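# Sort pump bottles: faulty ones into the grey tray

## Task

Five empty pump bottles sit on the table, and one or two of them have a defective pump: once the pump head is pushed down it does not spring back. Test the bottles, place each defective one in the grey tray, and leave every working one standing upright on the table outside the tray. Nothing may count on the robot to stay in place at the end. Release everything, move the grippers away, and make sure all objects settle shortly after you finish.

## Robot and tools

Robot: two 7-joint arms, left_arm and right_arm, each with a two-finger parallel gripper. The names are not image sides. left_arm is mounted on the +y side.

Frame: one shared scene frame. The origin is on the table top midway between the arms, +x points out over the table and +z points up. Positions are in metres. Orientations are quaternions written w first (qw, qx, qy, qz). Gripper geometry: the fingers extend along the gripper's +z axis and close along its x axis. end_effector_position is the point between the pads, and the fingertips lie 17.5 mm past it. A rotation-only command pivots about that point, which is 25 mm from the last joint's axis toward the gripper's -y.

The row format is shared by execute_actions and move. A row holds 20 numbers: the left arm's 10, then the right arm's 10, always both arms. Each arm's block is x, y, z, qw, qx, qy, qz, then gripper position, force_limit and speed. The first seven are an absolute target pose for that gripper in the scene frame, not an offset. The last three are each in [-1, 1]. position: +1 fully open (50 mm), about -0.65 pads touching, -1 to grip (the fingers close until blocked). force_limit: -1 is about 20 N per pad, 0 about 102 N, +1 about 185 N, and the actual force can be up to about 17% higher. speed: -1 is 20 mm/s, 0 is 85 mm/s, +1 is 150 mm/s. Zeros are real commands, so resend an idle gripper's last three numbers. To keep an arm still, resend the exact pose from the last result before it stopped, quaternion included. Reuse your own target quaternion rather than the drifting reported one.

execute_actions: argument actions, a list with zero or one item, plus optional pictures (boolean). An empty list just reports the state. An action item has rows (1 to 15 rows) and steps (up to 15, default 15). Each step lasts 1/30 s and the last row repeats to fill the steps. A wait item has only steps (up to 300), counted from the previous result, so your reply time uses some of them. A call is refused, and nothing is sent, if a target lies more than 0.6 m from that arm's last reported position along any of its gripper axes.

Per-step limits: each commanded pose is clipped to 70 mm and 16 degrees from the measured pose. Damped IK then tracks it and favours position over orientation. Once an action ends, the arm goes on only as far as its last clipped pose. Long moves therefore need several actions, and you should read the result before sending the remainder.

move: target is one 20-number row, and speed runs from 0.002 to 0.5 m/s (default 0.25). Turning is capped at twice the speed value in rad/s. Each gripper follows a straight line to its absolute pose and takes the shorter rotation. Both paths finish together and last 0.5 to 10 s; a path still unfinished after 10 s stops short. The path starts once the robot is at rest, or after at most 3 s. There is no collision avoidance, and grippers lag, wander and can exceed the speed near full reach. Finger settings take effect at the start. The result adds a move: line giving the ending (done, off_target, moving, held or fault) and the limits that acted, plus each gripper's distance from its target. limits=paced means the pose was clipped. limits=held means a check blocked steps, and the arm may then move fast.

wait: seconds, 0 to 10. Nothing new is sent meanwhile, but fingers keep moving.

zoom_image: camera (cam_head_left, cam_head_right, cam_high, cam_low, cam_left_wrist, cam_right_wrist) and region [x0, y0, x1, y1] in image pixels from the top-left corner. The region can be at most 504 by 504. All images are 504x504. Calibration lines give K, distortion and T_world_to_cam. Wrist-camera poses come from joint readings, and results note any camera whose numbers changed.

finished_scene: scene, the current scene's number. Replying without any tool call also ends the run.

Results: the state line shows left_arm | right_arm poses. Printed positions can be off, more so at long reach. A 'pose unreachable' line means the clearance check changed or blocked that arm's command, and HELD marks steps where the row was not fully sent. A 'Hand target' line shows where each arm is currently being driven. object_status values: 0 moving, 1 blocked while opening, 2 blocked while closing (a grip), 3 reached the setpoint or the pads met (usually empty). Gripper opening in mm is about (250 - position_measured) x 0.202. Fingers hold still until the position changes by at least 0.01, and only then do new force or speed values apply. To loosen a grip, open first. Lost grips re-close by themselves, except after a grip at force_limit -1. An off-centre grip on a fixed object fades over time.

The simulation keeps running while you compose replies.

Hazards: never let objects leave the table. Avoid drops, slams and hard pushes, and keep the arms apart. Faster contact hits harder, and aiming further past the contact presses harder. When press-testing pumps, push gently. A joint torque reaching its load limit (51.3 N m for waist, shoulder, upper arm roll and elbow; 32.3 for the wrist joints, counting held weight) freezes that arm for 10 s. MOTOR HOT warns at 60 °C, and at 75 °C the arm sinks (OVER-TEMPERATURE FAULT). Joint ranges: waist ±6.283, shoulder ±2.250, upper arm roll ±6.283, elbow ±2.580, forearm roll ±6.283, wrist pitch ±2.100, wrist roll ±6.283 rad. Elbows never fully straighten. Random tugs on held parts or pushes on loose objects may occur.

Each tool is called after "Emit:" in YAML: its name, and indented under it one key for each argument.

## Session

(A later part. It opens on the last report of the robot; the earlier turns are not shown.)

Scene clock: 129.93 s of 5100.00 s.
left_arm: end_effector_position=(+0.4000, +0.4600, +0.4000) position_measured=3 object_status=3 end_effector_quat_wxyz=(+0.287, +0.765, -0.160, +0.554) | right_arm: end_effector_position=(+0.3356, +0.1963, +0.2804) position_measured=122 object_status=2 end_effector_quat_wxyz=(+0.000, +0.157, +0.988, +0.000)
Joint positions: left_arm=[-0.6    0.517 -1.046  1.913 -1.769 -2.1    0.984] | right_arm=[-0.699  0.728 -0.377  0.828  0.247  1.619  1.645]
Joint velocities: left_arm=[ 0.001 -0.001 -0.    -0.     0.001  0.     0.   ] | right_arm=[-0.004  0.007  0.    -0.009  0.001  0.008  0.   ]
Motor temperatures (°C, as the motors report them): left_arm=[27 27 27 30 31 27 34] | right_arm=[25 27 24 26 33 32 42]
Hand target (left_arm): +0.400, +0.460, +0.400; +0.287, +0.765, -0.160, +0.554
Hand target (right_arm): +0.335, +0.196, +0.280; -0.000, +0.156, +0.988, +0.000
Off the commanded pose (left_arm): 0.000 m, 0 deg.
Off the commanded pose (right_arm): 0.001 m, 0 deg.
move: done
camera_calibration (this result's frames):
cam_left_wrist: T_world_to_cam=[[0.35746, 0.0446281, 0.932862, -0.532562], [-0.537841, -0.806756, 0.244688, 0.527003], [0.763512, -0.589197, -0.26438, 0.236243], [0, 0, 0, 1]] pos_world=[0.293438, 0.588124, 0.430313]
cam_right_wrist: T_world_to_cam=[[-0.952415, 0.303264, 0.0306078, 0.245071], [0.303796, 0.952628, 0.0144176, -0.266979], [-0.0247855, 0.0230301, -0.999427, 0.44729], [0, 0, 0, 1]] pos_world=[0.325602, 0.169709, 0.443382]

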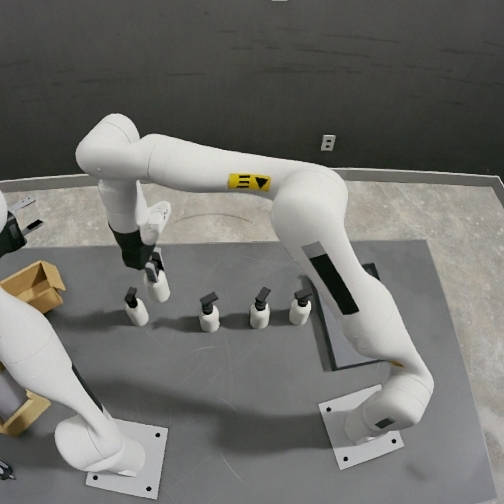

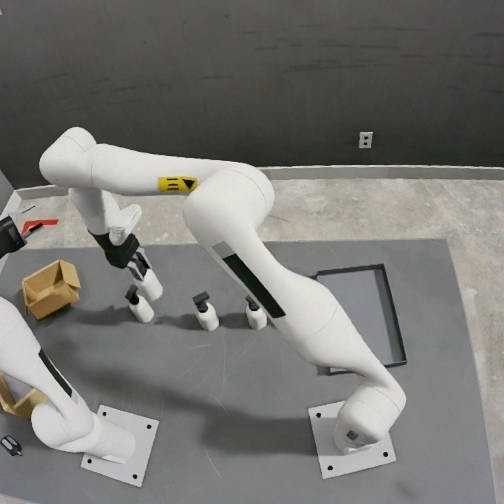

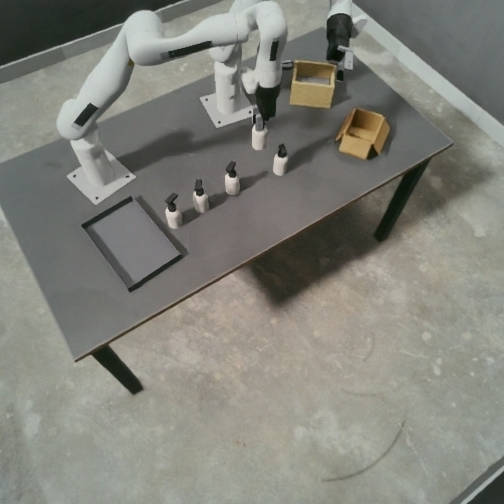

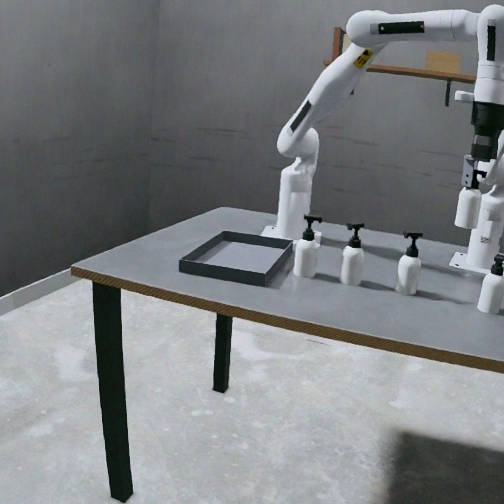

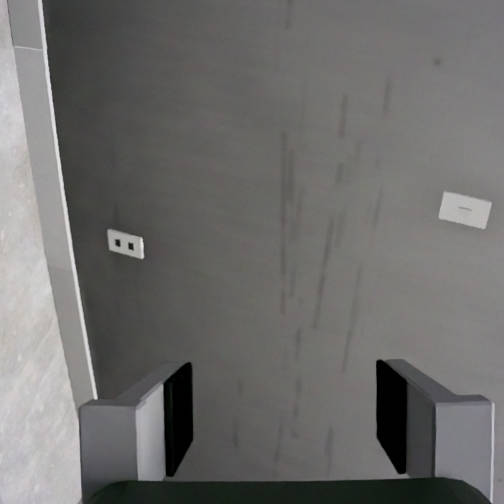

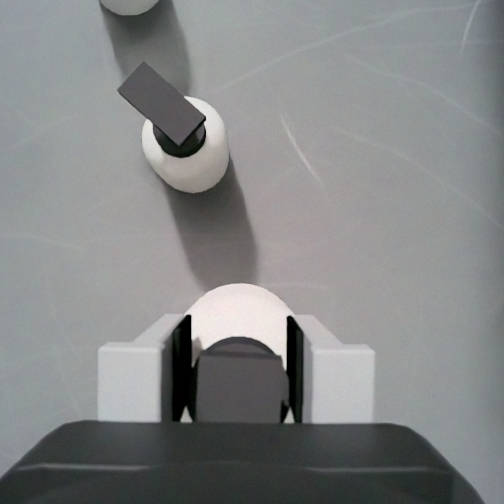

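Emit:
move:
  target: [0.40,0.46,0.40,0.287,0.765,-0.16,0.554,1,0,0,0.40,-0.29,0.28,0,0.63,0.777,0,-1,-0.5,0.5]
  speed: 0.35

Emit:
move:
  target: [0.40,0.46,0.40,0.287,0.765,-0.16,0.554,1,0,0,0.40,-0.29,0.135,0,0.63,0.777,0,-1,-0.5,0.5]

Emit:
move:
  target: [0.40,0.46,0.40,0.287,0.765,-0.16,0.554,1,0,0,0.40,-0.29,0.113,0,0.63,0.777,0,-1,-0.5,0.5]
  speed: 0.05

Emit:
move:
  target: [0.40,0.46,0.40,0.287,0.765,-0.16,0.554,1,0,0,0.40,-0.29,0.113,0,0.63,0.777,0,1,0,0.5]

Emit:
move:
  target: [0.40,0.46,0.40,0.287,0.765,-0.16,0.554,1,0,0,0.40,-0.29,0.22,0,0.63,0.777,0,1,0,0.5]

Emit:
move:
  target: [0.40,0.46,0.40,0.287,0.765,-0.16,0.554,1,0,0,0.336,0.197,0.21,0,0.156,0.988,0,1,0,0.5]
  speed: 0.35

Emit:
move:
  target: [0.40,0.46,0.40,0.287,0.765,-0.16,0.554,1,0,0,0.356,0.284,0.19,0,0.156,0.988,0,1,0,0.5]
  speed: 0.15

Scene clock: 145.77 s of 5100.00 s.
left_arm: end_effector_position=(+0.4000, +0.4600, +0.4000) position_measured=3 object_status=3 end_effector_quat_wxyz=(+0.287, +0.765, -0.160, +0.554) | right_arm: end_effector_position=(+0.4011, -0.2907, +0.2798) position_measured=122 object_status=2 end_effector_quat_wxyz=(+0.002, +0.629, +0.777, -0.002)
Joint positions: left_arm=[-0.6    0.517 -1.046  1.913 -1.769 -2.1    0.984] | right_arm=[ 0.163  0.218 -0.008  1.626  0.007  1.298  1.726]
Joint velocities: left_arm=[-0.    -0.001  0.001  0.     0.     0.     0.   ] | right_arm=[ 0.005  0.002  0.005 -0.002 -0.002  0.001  0.002]
Motor temperatures (°C, as the motors report them): left_arm=[27 27 27 30 31 27 34] | right_arm=[25 27 24 26 33 32 42]
Hand target (left_arm): +0.400, +0.460, +0.400; +0.287, +0.765, -0.160, +0.554
Hand target (right_arm): +0.401, -0.291, +0.280; +0.001, +0.629, +0.777, -0.002
Off the commanded pose (left_arm): 0.000 m, 0 deg.
Off the commanded pose (right_arm): 0.001 m, 0 deg.
After step 90, 10.77 s passed at rest.
move: done
camera_calibration (this result's frames):
cam_left_wrist: T_world_to_cam=[[0.35746, 0.0446281, 0.932862, -0.532562], [-0.537841, -0.806756, 0.244688, 0.527003], [0.763512, -0.589197, -0.26438, 0.236243], [0, 0, 0, 1]] pos_world=[0.293438, 0.588124, 0.430313]
cam_right_wrist: T_world_to_cam=[[-0.214281, 0.976424, 0.0260673, 0.356074], [0.976746, 0.214003, 0.0130743, -0.307232], [0.00718756, 0.0282627, -0.999575, 0.448268], [0, 0, 0, 1]] pos_world=[0.373166, -0.2946, 0.442812]

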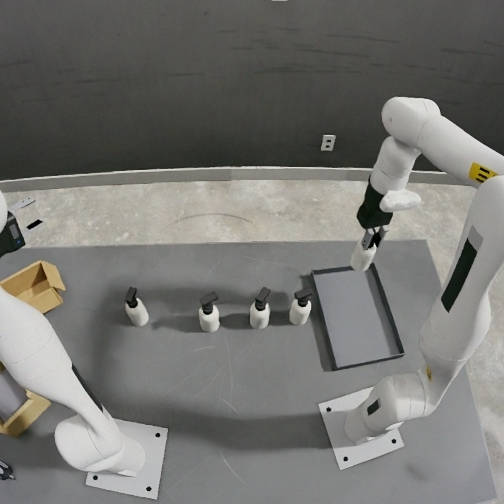

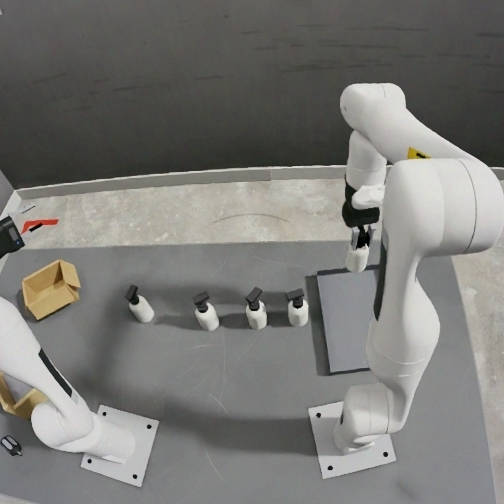

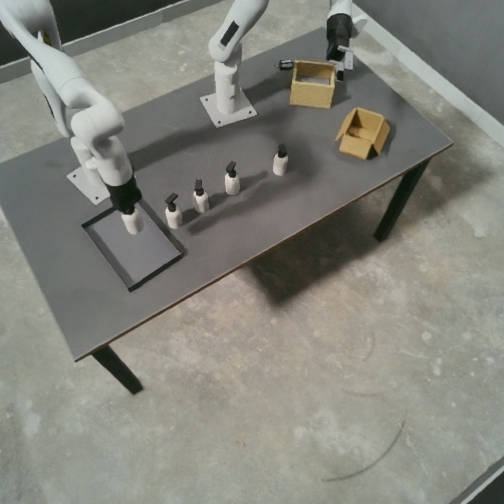

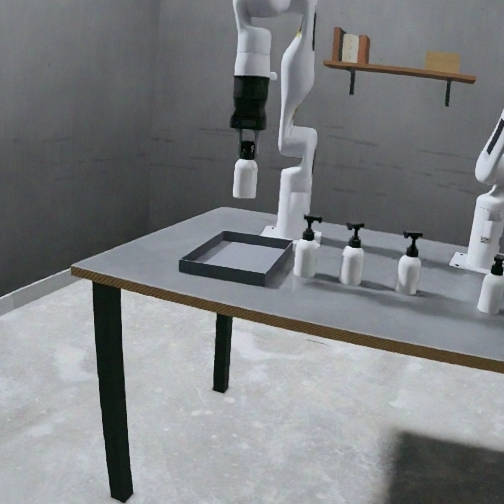

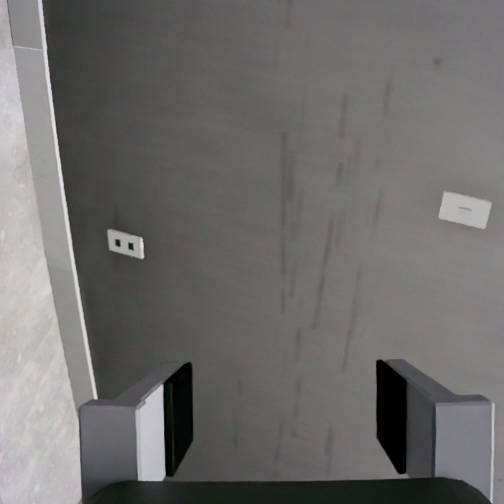

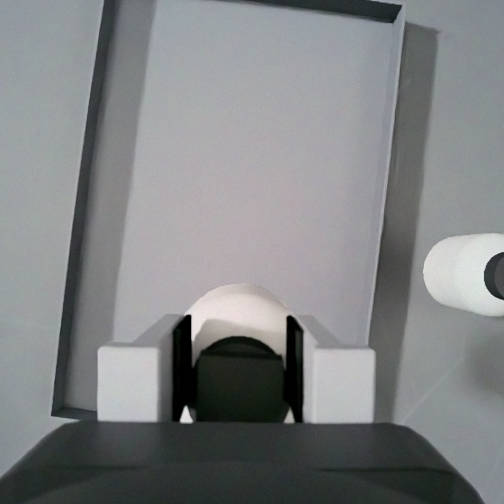

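Scene clock: 146.87 s of 5100.00 s.
left_arm: end_effector_position=(+0.4000, +0.4600, +0.4000) position_measured=3 object_status=3 end_effector_quat_wxyz=(+0.287, +0.765, -0.160, +0.554) | right_arm: end_effector_position=(+0.4007, -0.2899, +0.1350) position_measured=122 object_status=2 end_effector_quat_wxyz=(+0.000, +0.629, +0.777, +0.000)
Joint positions: left_arm=[-0.6    0.517 -1.046  1.913 -1.769 -2.1    0.984] | right_arm=[ 0.171  0.386 -0.015  1.911  0.007  0.845  1.723]
Joint velocities: left_arm=[-0.002 -0.001  0.002  0.     0.001  0.001 -0.   ] | right_arm=[ 0.     0.005 -0.     0.    -0.    -0.003  0.   ]
Motor temperatures (°C, as the motors report them): left_arm=[27 27 27 30 31 27 34] | right_arm=[25 27 24 26 33 32 42]
Hand target (left_arm): +0.400, +0.460, +0.400; +0.287, +0.765, -0.160, +0.554
Hand target (right_arm): +0.401, -0.290, +0.135; -0.000, +0.629, +0.777, +0.000
Off the commanded pose (left_arm): 0.000 m, 0 deg.
Off the commanded pose (right_arm): 0.001 m, 0 deg.
move: done
camera_calibration (this result's frames):
cam_left_wrist: T_world_to_cam=[[0.35746, 0.0446281, 0.932862, -0.532562], [-0.537841, -0.806756, 0.244688, 0.527003], [0.763512, -0.589197, -0.26438, 0.236243], [0, 0, 0, 1]] pos_world=[0.293438, 0.588124, 0.430313]
cam_right_wrist: T_world_to_cam=[[-0.21346, 0.976468, 0.0307329, 0.357986], [0.976924, 0.21311, 0.014273, -0.305578], [0.00738764, 0.0330704, -0.999426, 0.30483], [0, 0, 0, 1]] pos_world=[0.37269, -0.294521, 0.298014]

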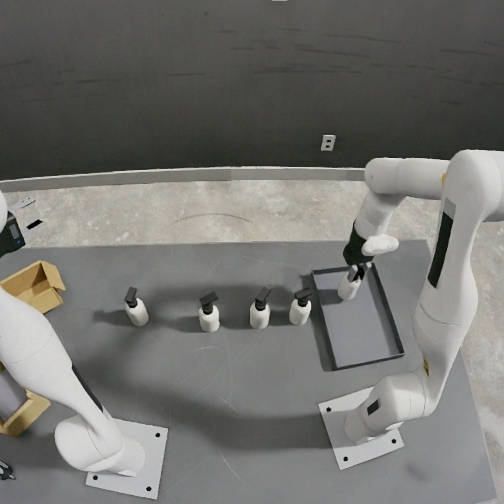

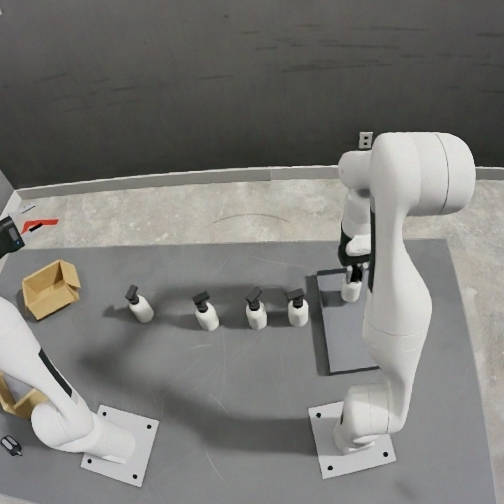

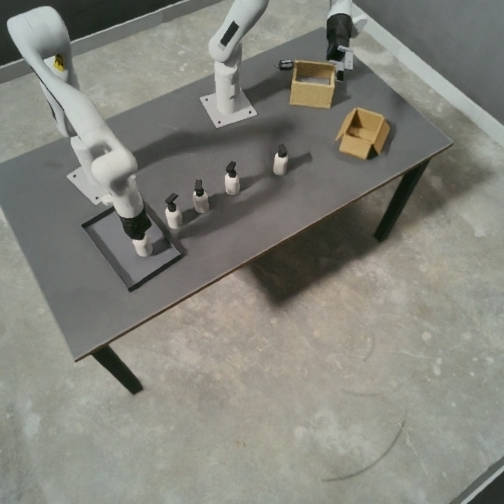

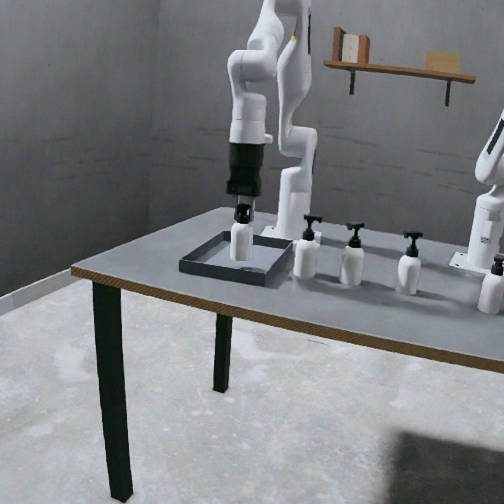

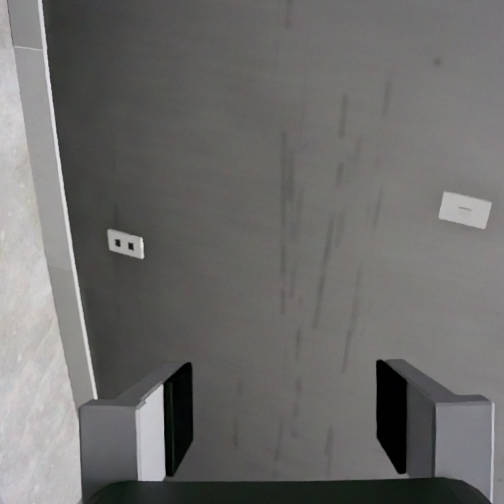

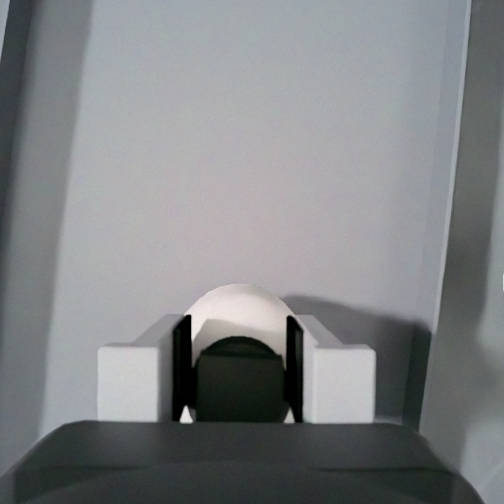

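Scene clock: 147.63 s of 5100.00 s.
left_arm: end_effector_position=(+0.4000, +0.4600, +0.4000) position_measured=3 object_status=3 end_effector_quat_wxyz=(+0.287, +0.765, -0.160, +0.554) | right_arm: end_effector_position=(+0.4001, -0.2900, +0.1131) position_measured=122 object_status=2 end_effector_quat_wxyz=(+0.000, +0.630, +0.777, +0.000)
Joint positions: left_arm=[-0.6    0.517 -1.046  1.913 -1.769 -2.1    0.984] | right_arm=[ 0.171  0.423 -0.015  1.943  0.009  0.776  1.721]
Joint velocities: left_arm=[-0.001  0.     0.     0.     0.001  0.002  0.001] | right_arm=[-0.     0.004 -0.     0.001 -0.    -0.004 -0.   ]
Motor temperatures (°C, as the motors report them): left_arm=[27 27 27 30 31 27 34] | right_arm=[25 27 24 26 33 32 42]
Hand target (left_arm): +0.400, +0.460, +0.400; +0.287, +0.765, -0.160, +0.554
Hand target (right_arm): +0.400, -0.290, +0.113; -0.000, +0.630, +0.777, +0.000
Off the commanded pose (left_arm): 0.000 m, 0 deg.
Off the commanded pose (right_arm): 0.000 m, 0 deg.
move: done
camera_calibration (this result's frames):
cam_left_wrist: T_world_to_cam=[[0.35746, 0.0446282, 0.932862, -0.532562], [-0.537841, -0.806756, 0.244689, 0.527003], [0.763511, -0.589197, -0.26438, 0.236243], [0, 0, 0, 1]] pos_world=[0.293438, 0.588124, 0.430313]
cam_right_wrist: T_world_to_cam=[[-0.212746, 0.976627, 0.0306284, 0.35839], [0.977081, 0.212402, 0.0140975, -0.304954], [0.00726247, 0.0329256, -0.999431, 0.28297], [0, 0, 0, 1]] pos_world=[0.372156, -0.294557, 0.276131]

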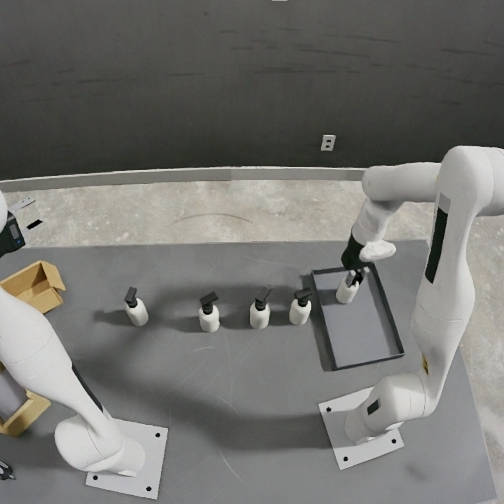

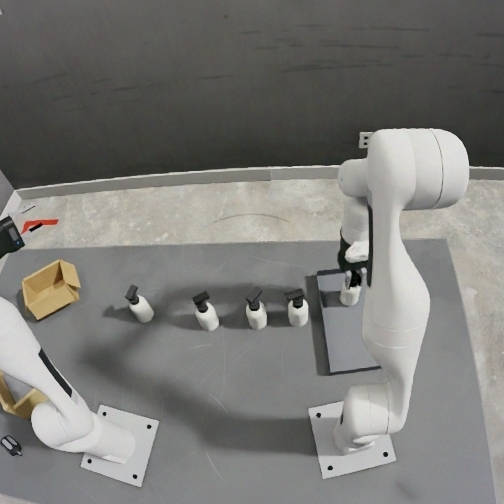

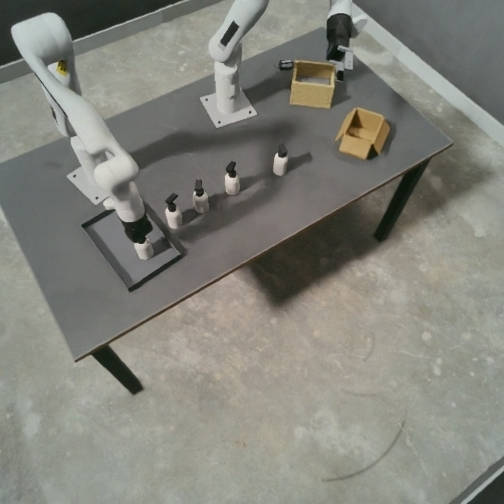

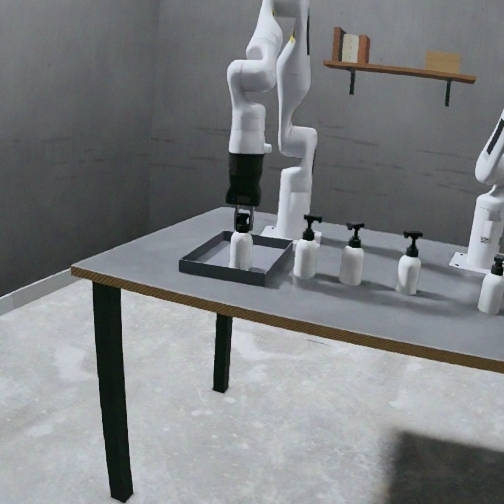

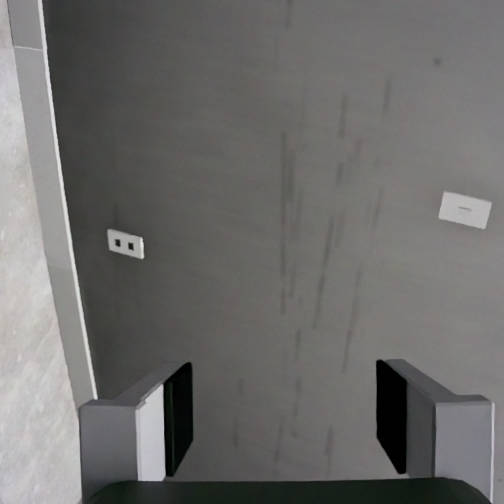

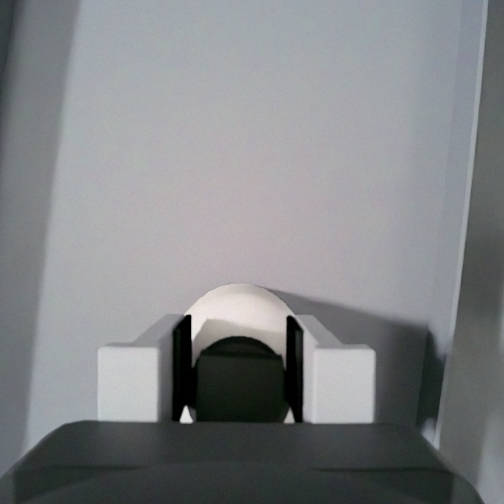

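Scene clock: 148.33 s of 5100.00 s.
left_arm: end_effector_position=(+0.4000, +0.4600, +0.4000) position_measured=3 object_status=3 end_effector_quat_wxyz=(+0.287, +0.765, -0.160, +0.554) | right_arm: end_effector_position=(+0.4000, -0.2900, +0.1130) position_measured=3 object_status=3 end_effector_quat_wxyz=(+0.000, +0.630, +0.777, +0.000)
Joint positions: left_arm=[-0.6    0.517 -1.046  1.913 -1.769 -2.1    0.984] | right_arm=[ 0.171  0.423 -0.015  1.943  0.009  0.776  1.721]
Joint velocities: left_arm=[-0.     0.001  0.001 -0.001 -0.     0.001 -0.   ] | right_arm=[ 0.  0. -0.  0.  0.  0.  0.]
Motor temperatures (°C, as the motors report them): left_arm=[27 27 27 30 31 27 34] | right_arm=[25 27 24 26 33 32 42]
Hand target (left_arm): +0.400, +0.460, +0.400; +0.287, +0.765, -0.160, +0.554
Hand target (right_arm): +0.400, -0.290, +0.113; +0.000, +0.630, +0.777, -0.000
Off the commanded pose (left_arm): 0.000 m, 0 deg.
Off the commanded pose (right_arm): 0.000 m, 0 deg.
move: done
camera_calibration (this result's frames):
cam_left_wrist: T_world_to_cam=[[0.35746, 0.0446281, 0.932862, -0.532562], [-0.537841, -0.806756, 0.244688, 0.527003], [0.763512, -0.589197, -0.26438, 0.236243], [0, 0, 0, 1]] pos_world=[0.293438, 0.588124, 0.430313]
cam_right_wrist: T_world_to_cam=[[-0.212618, 0.976655, 0.0306342, 0.358342], [0.97711, 0.212283, 0.013818, -0.304831], [0.00699234, 0.0328709, -0.999435, 0.282938], [0, 0, 0, 1]] pos_world=[0.372065, -0.294567, 0.276013]

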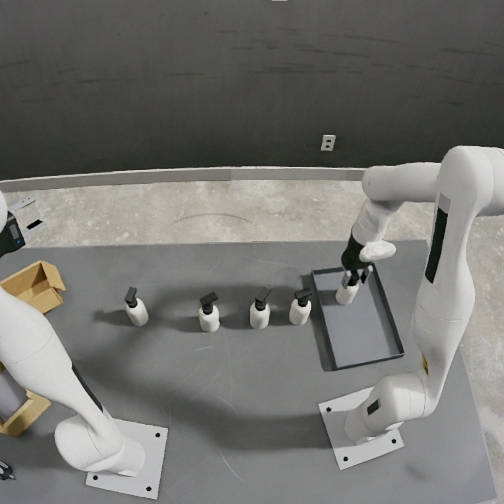

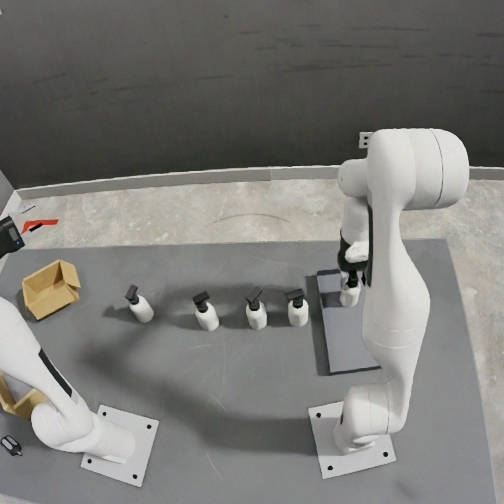

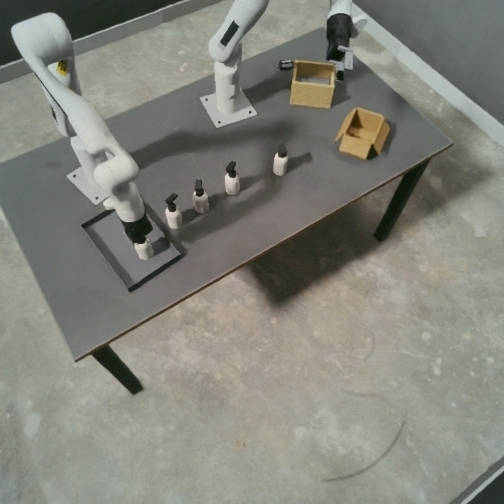

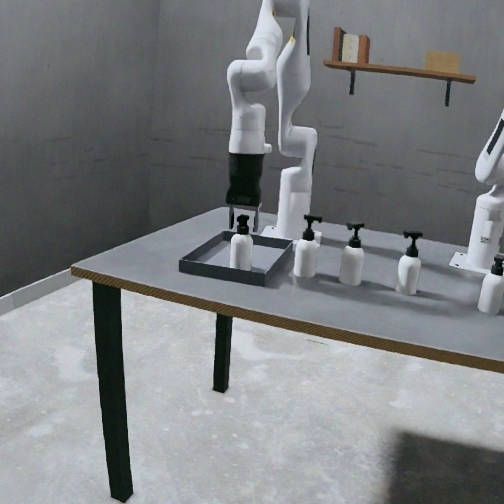

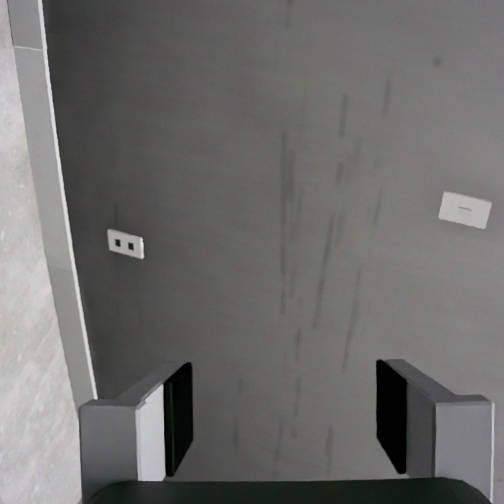

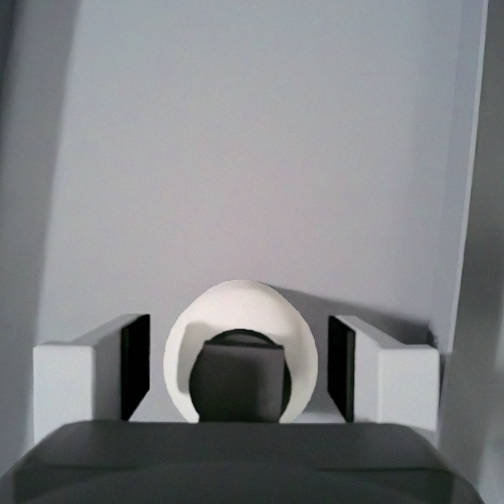

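Scene clock: 149.27 s of 5100.00 s.
left_arm: end_effector_position=(+0.4000, +0.4600, +0.4000) position_measured=3 object_status=3 end_effector_quat_wxyz=(+0.287, +0.765, -0.160, +0.554) | right_arm: end_effector_position=(+0.3995, -0.2901, +0.2201) position_measured=3 object_status=3 end_effector_quat_wxyz=(-0.000, +0.630, +0.777, -0.000)
Joint positions: left_arm=[-0.6    0.517 -1.046  1.913 -1.769 -2.1    0.984] | right_arm=[ 0.168  0.266 -0.011  1.765  0.003  1.111  1.726]
Joint velocities: left_arm=[-0.    -0.001  0.     0.001  0.001 -0.001  0.   ] | right_arm=[-0.    -0.002 -0.    -0.002 -0.001  0.002  0.001]
Motor temperatures (°C, as the motors report them): left_arm=[27 27 27 30 31 27 34] | right_arm=[25 27 24 26 33 32 42]
Hand target (left_arm): +0.400, +0.460, +0.400; +0.287, +0.765, -0.160, +0.554
Hand target (right_arm): +0.400, -0.290, +0.220; +0.000, +0.630, +0.777, -0.000
Off the commanded pose (left_arm): 0.000 m, 0 deg.
Off the commanded pose (right_arm): 0.000 m, 0 deg.
move: done
camera_calibration (this result's frames):
cam_left_wrist: T_world_to_cam=[[0.35746, 0.0446282, 0.932862, -0.532562], [-0.537841, -0.806756, 0.244688, 0.527003], [0.763512, -0.589197, -0.26438, 0.236243], [0, 0, 0, 1]] pos_world=[0.293438, 0.588124, 0.430313]
cam_right_wrist: T_world_to_cam=[[-0.212016, 0.97679, 0.0305026, 0.354879], [0.977242, 0.21169, 0.0135954, -0.306002], [0.00682273, 0.0326909, -0.999442, 0.389963], [0, 0, 0, 1]] pos_world=[0.371618, -0.294613, 0.383081]

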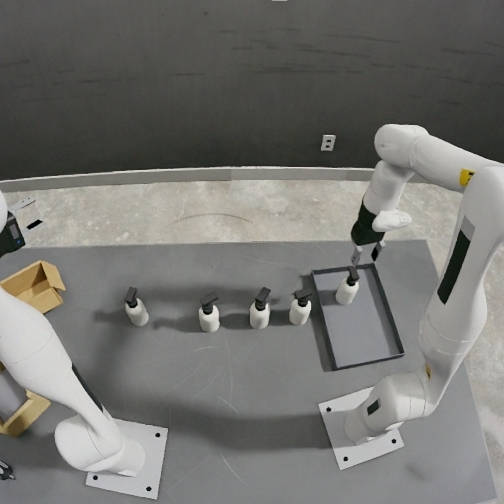

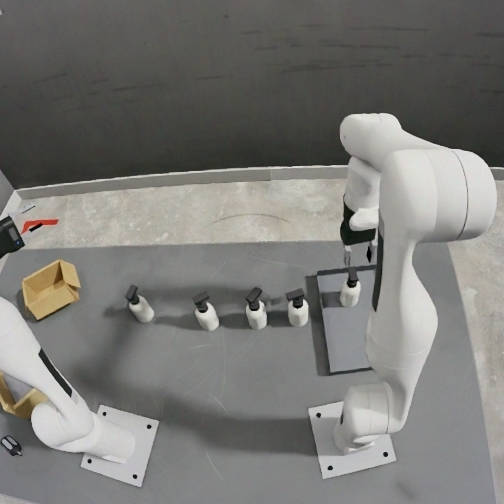

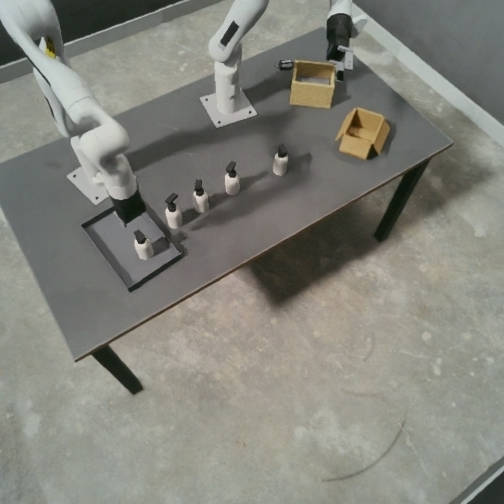

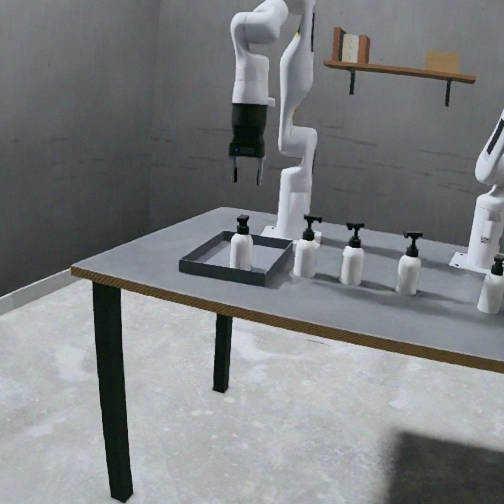

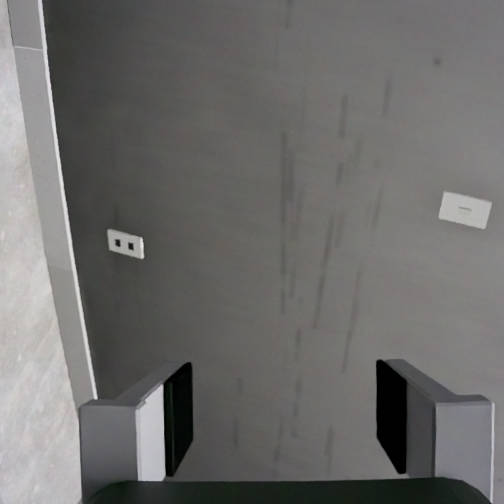

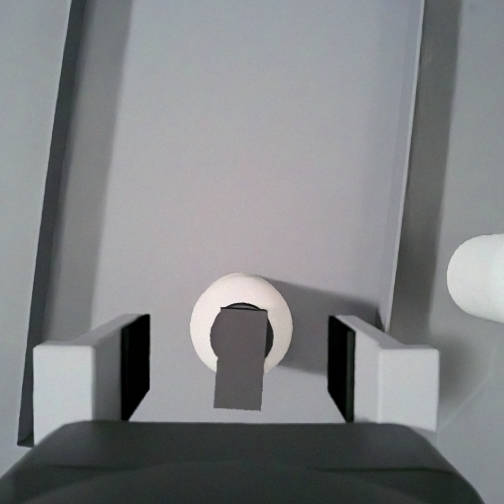

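Scene clock: 151.43 s of 5100.00 s.
left_arm: end_effector_position=(+0.4000, +0.4600, +0.4000) position_measured=3 object_status=3 end_effector_quat_wxyz=(+0.287, +0.765, -0.160, +0.554) | right_arm: end_effector_position=(+0.3351, +0.1980, +0.2109) position_measured=3 object_status=3 end_effector_quat_wxyz=(-0.000, +0.157, +0.988, +0.003)
Joint positions: left_arm=[-0.6    0.517 -1.046  1.913 -1.769 -2.1    0.984] | right_arm=[-0.676  0.747 -0.379  1.02   0.256  1.411  1.617]
Joint velocities: left_arm=[-0.    -0.001 -0.001  0.    -0.     0.001  0.   ] | right_arm=[-0.006  0.012 -0.    -0.009 -0.     0.007  0.001]
Motor temperatures (°C, as the motors report them): left_arm=[27 27 27 30 31 27 34] | right_arm=[25 27 24 26 33 32 42]
Hand target (left_arm): +0.400, +0.460, +0.400; +0.287, +0.765, -0.160, +0.554
Hand target (right_arm): +0.335, +0.198, +0.210; -0.000, +0.156, +0.988, +0.002
Off the commanded pose (left_arm): 0.000 m, 0 deg.
Off the commanded pose (right_arm): 0.002 m, 0 deg.
move: done
camera_calibration (this result's frames):
cam_left_wrist: T_world_to_cam=[[0.35746, 0.0446281, 0.932862, -0.532561], [-0.53784, -0.806756, 0.244688, 0.527003], [0.763512, -0.589197, -0.26438, 0.236243], [0, 0, 0, 1]] pos_world=[0.293438, 0.588124, 0.430313]
cam_right_wrist: T_world_to_cam=[[-0.95234, 0.303408, 0.0314939, 0.245917], [0.304078, 0.952455, 0.0191375, -0.268492], [-0.02419, 0.027802, -0.999321, 0.376614], [0, 0, 0, 1]] pos_world=[0.324949, 0.170643, 0.373752]

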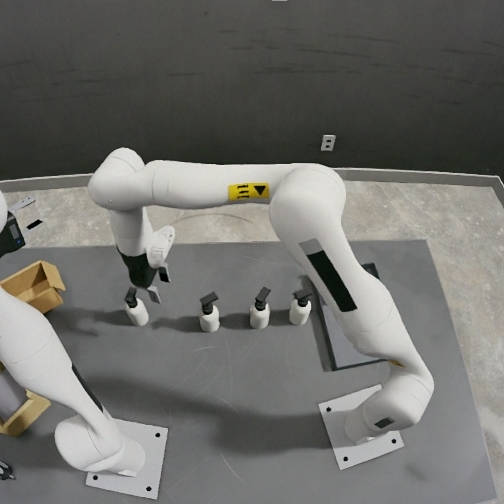

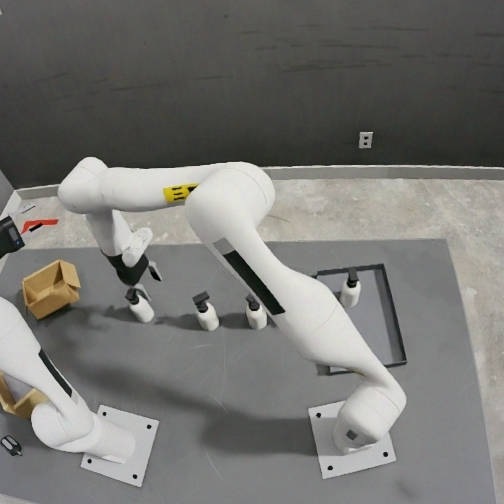

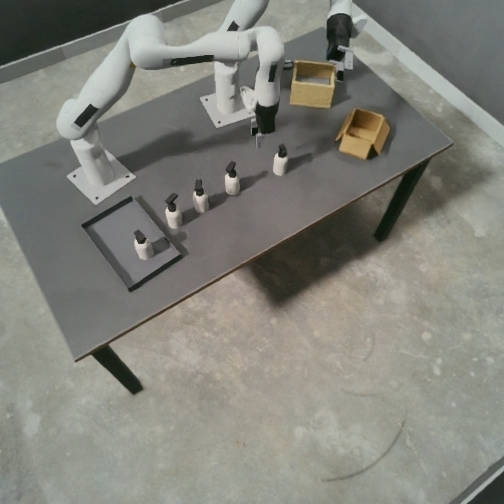

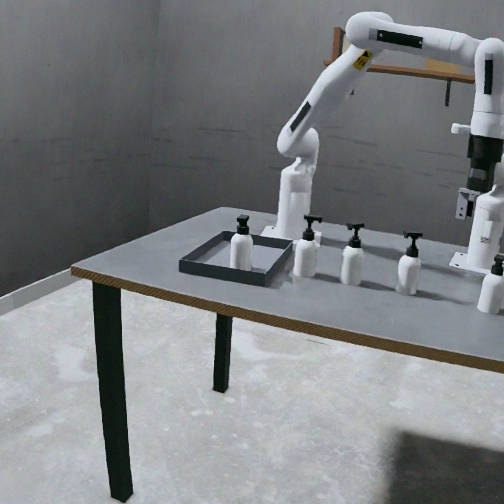

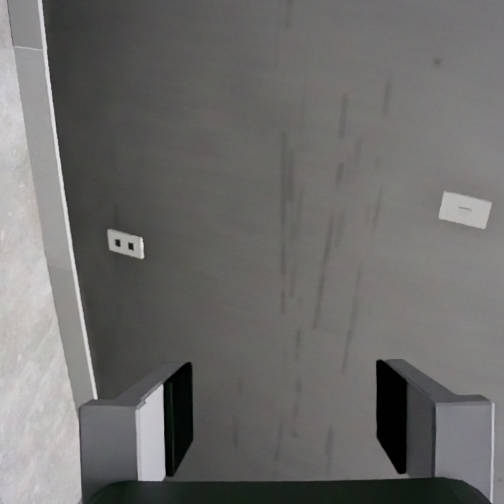

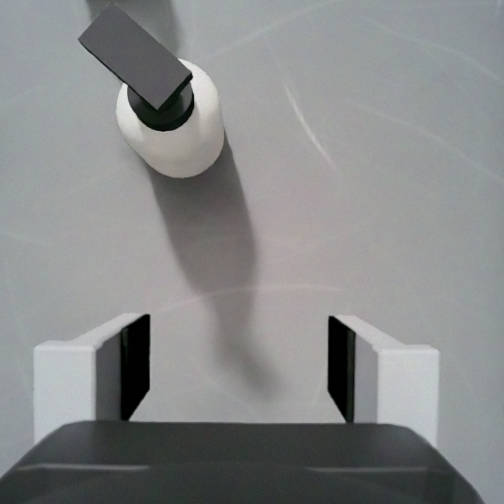

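Scene clock: 152.57 s of 5100.00 s.
left_arm: end_effector_position=(+0.4000, +0.4600, +0.4000) position_measured=3 object_status=3 end_effector_quat_wxyz=(+0.287, +0.765, -0.160, +0.554) | right_arm: end_effector_position=(+0.3559, +0.2836, +0.1911) position_measured=3 object_status=3 end_effector_quat_wxyz=(+0.000, +0.156, +0.988, +0.001)
Joint positions: left_arm=[-0.6    0.517 -1.046  1.913 -1.769 -2.1    0.984] | right_arm=[-0.811  1.034 -0.341  0.477  0.293  1.651  1.654]
Joint velocities: left_arm=[-0.001  0.001  0.001 -0.001 -0.001  0.001  0.   ] | right_arm=[-0.011  0.028  0.003 -0.053  0.     0.034  0.008]
Motor temperatures (°C, as the motors report them): left_arm=[27 27 27 30 31 27 34] | right_arm=[25 27 24 26 33 32 42]
Hand target (left_arm): +0.400, +0.460, +0.400; +0.287, +0.765, -0.160, +0.554
Hand target (right_arm): +0.356, +0.284, +0.190; +0.000, +0.156, +0.988, +0.000
Off the commanded pose (left_arm): 0.000 m, 0 deg.
Off the commanded pose (right_arm): 0.001 m, 0 deg.
move: done
camera_calibration (this result's frames):
cam_left_wrist: T_world_to_cam=[[0.35746, 0.0446282, 0.932862, -0.532562], [-0.537841, -0.806756, 0.244688, 0.527003], [0.763512, -0.589197, -0.26438, 0.236243], [0, 0, 0, 1]] pos_world=[0.293438, 0.588124, 0.430313]
cam_right_wrist: T_world_to_cam=[[-0.952588, 0.302771, 0.0300845, 0.240945], [0.303322, 0.952759, 0.0157117, -0.355153], [-0.0239062, 0.0240921, -0.999424, 0.355961], [0, 0, 0, 1]] pos_world=[0.345757, 0.256848, 0.354088]

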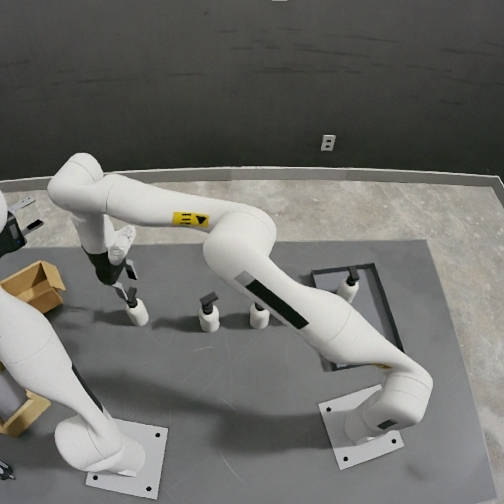

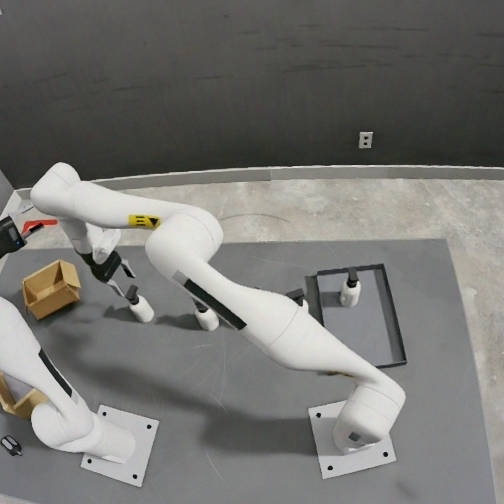

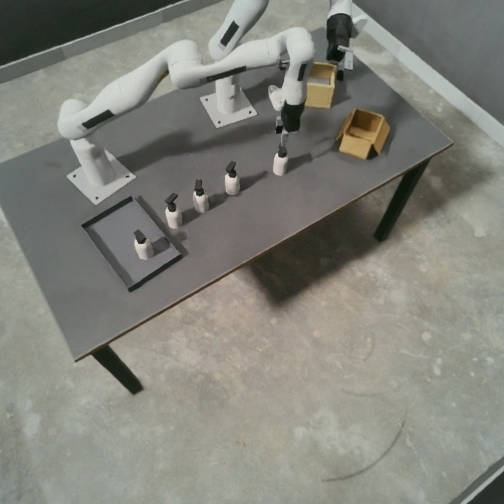

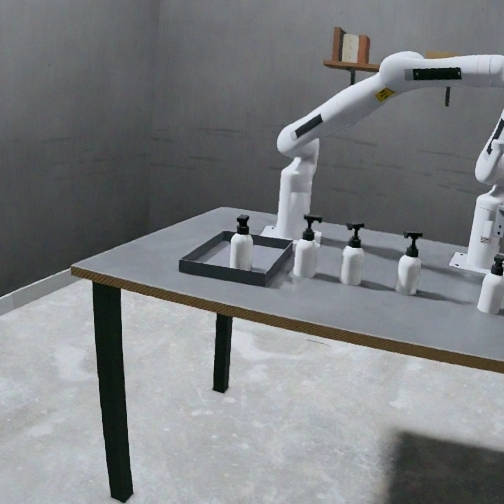

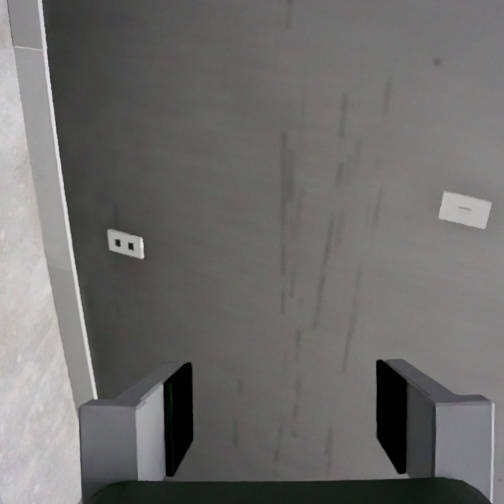

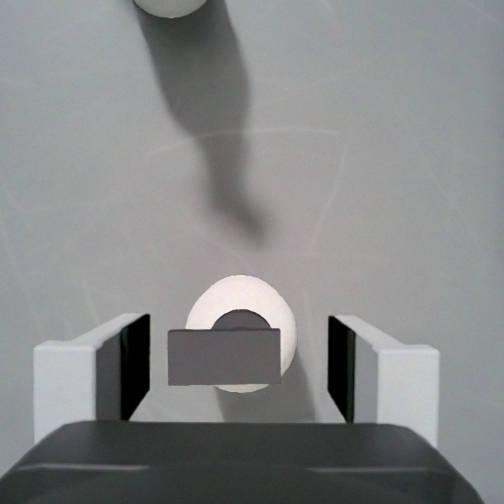

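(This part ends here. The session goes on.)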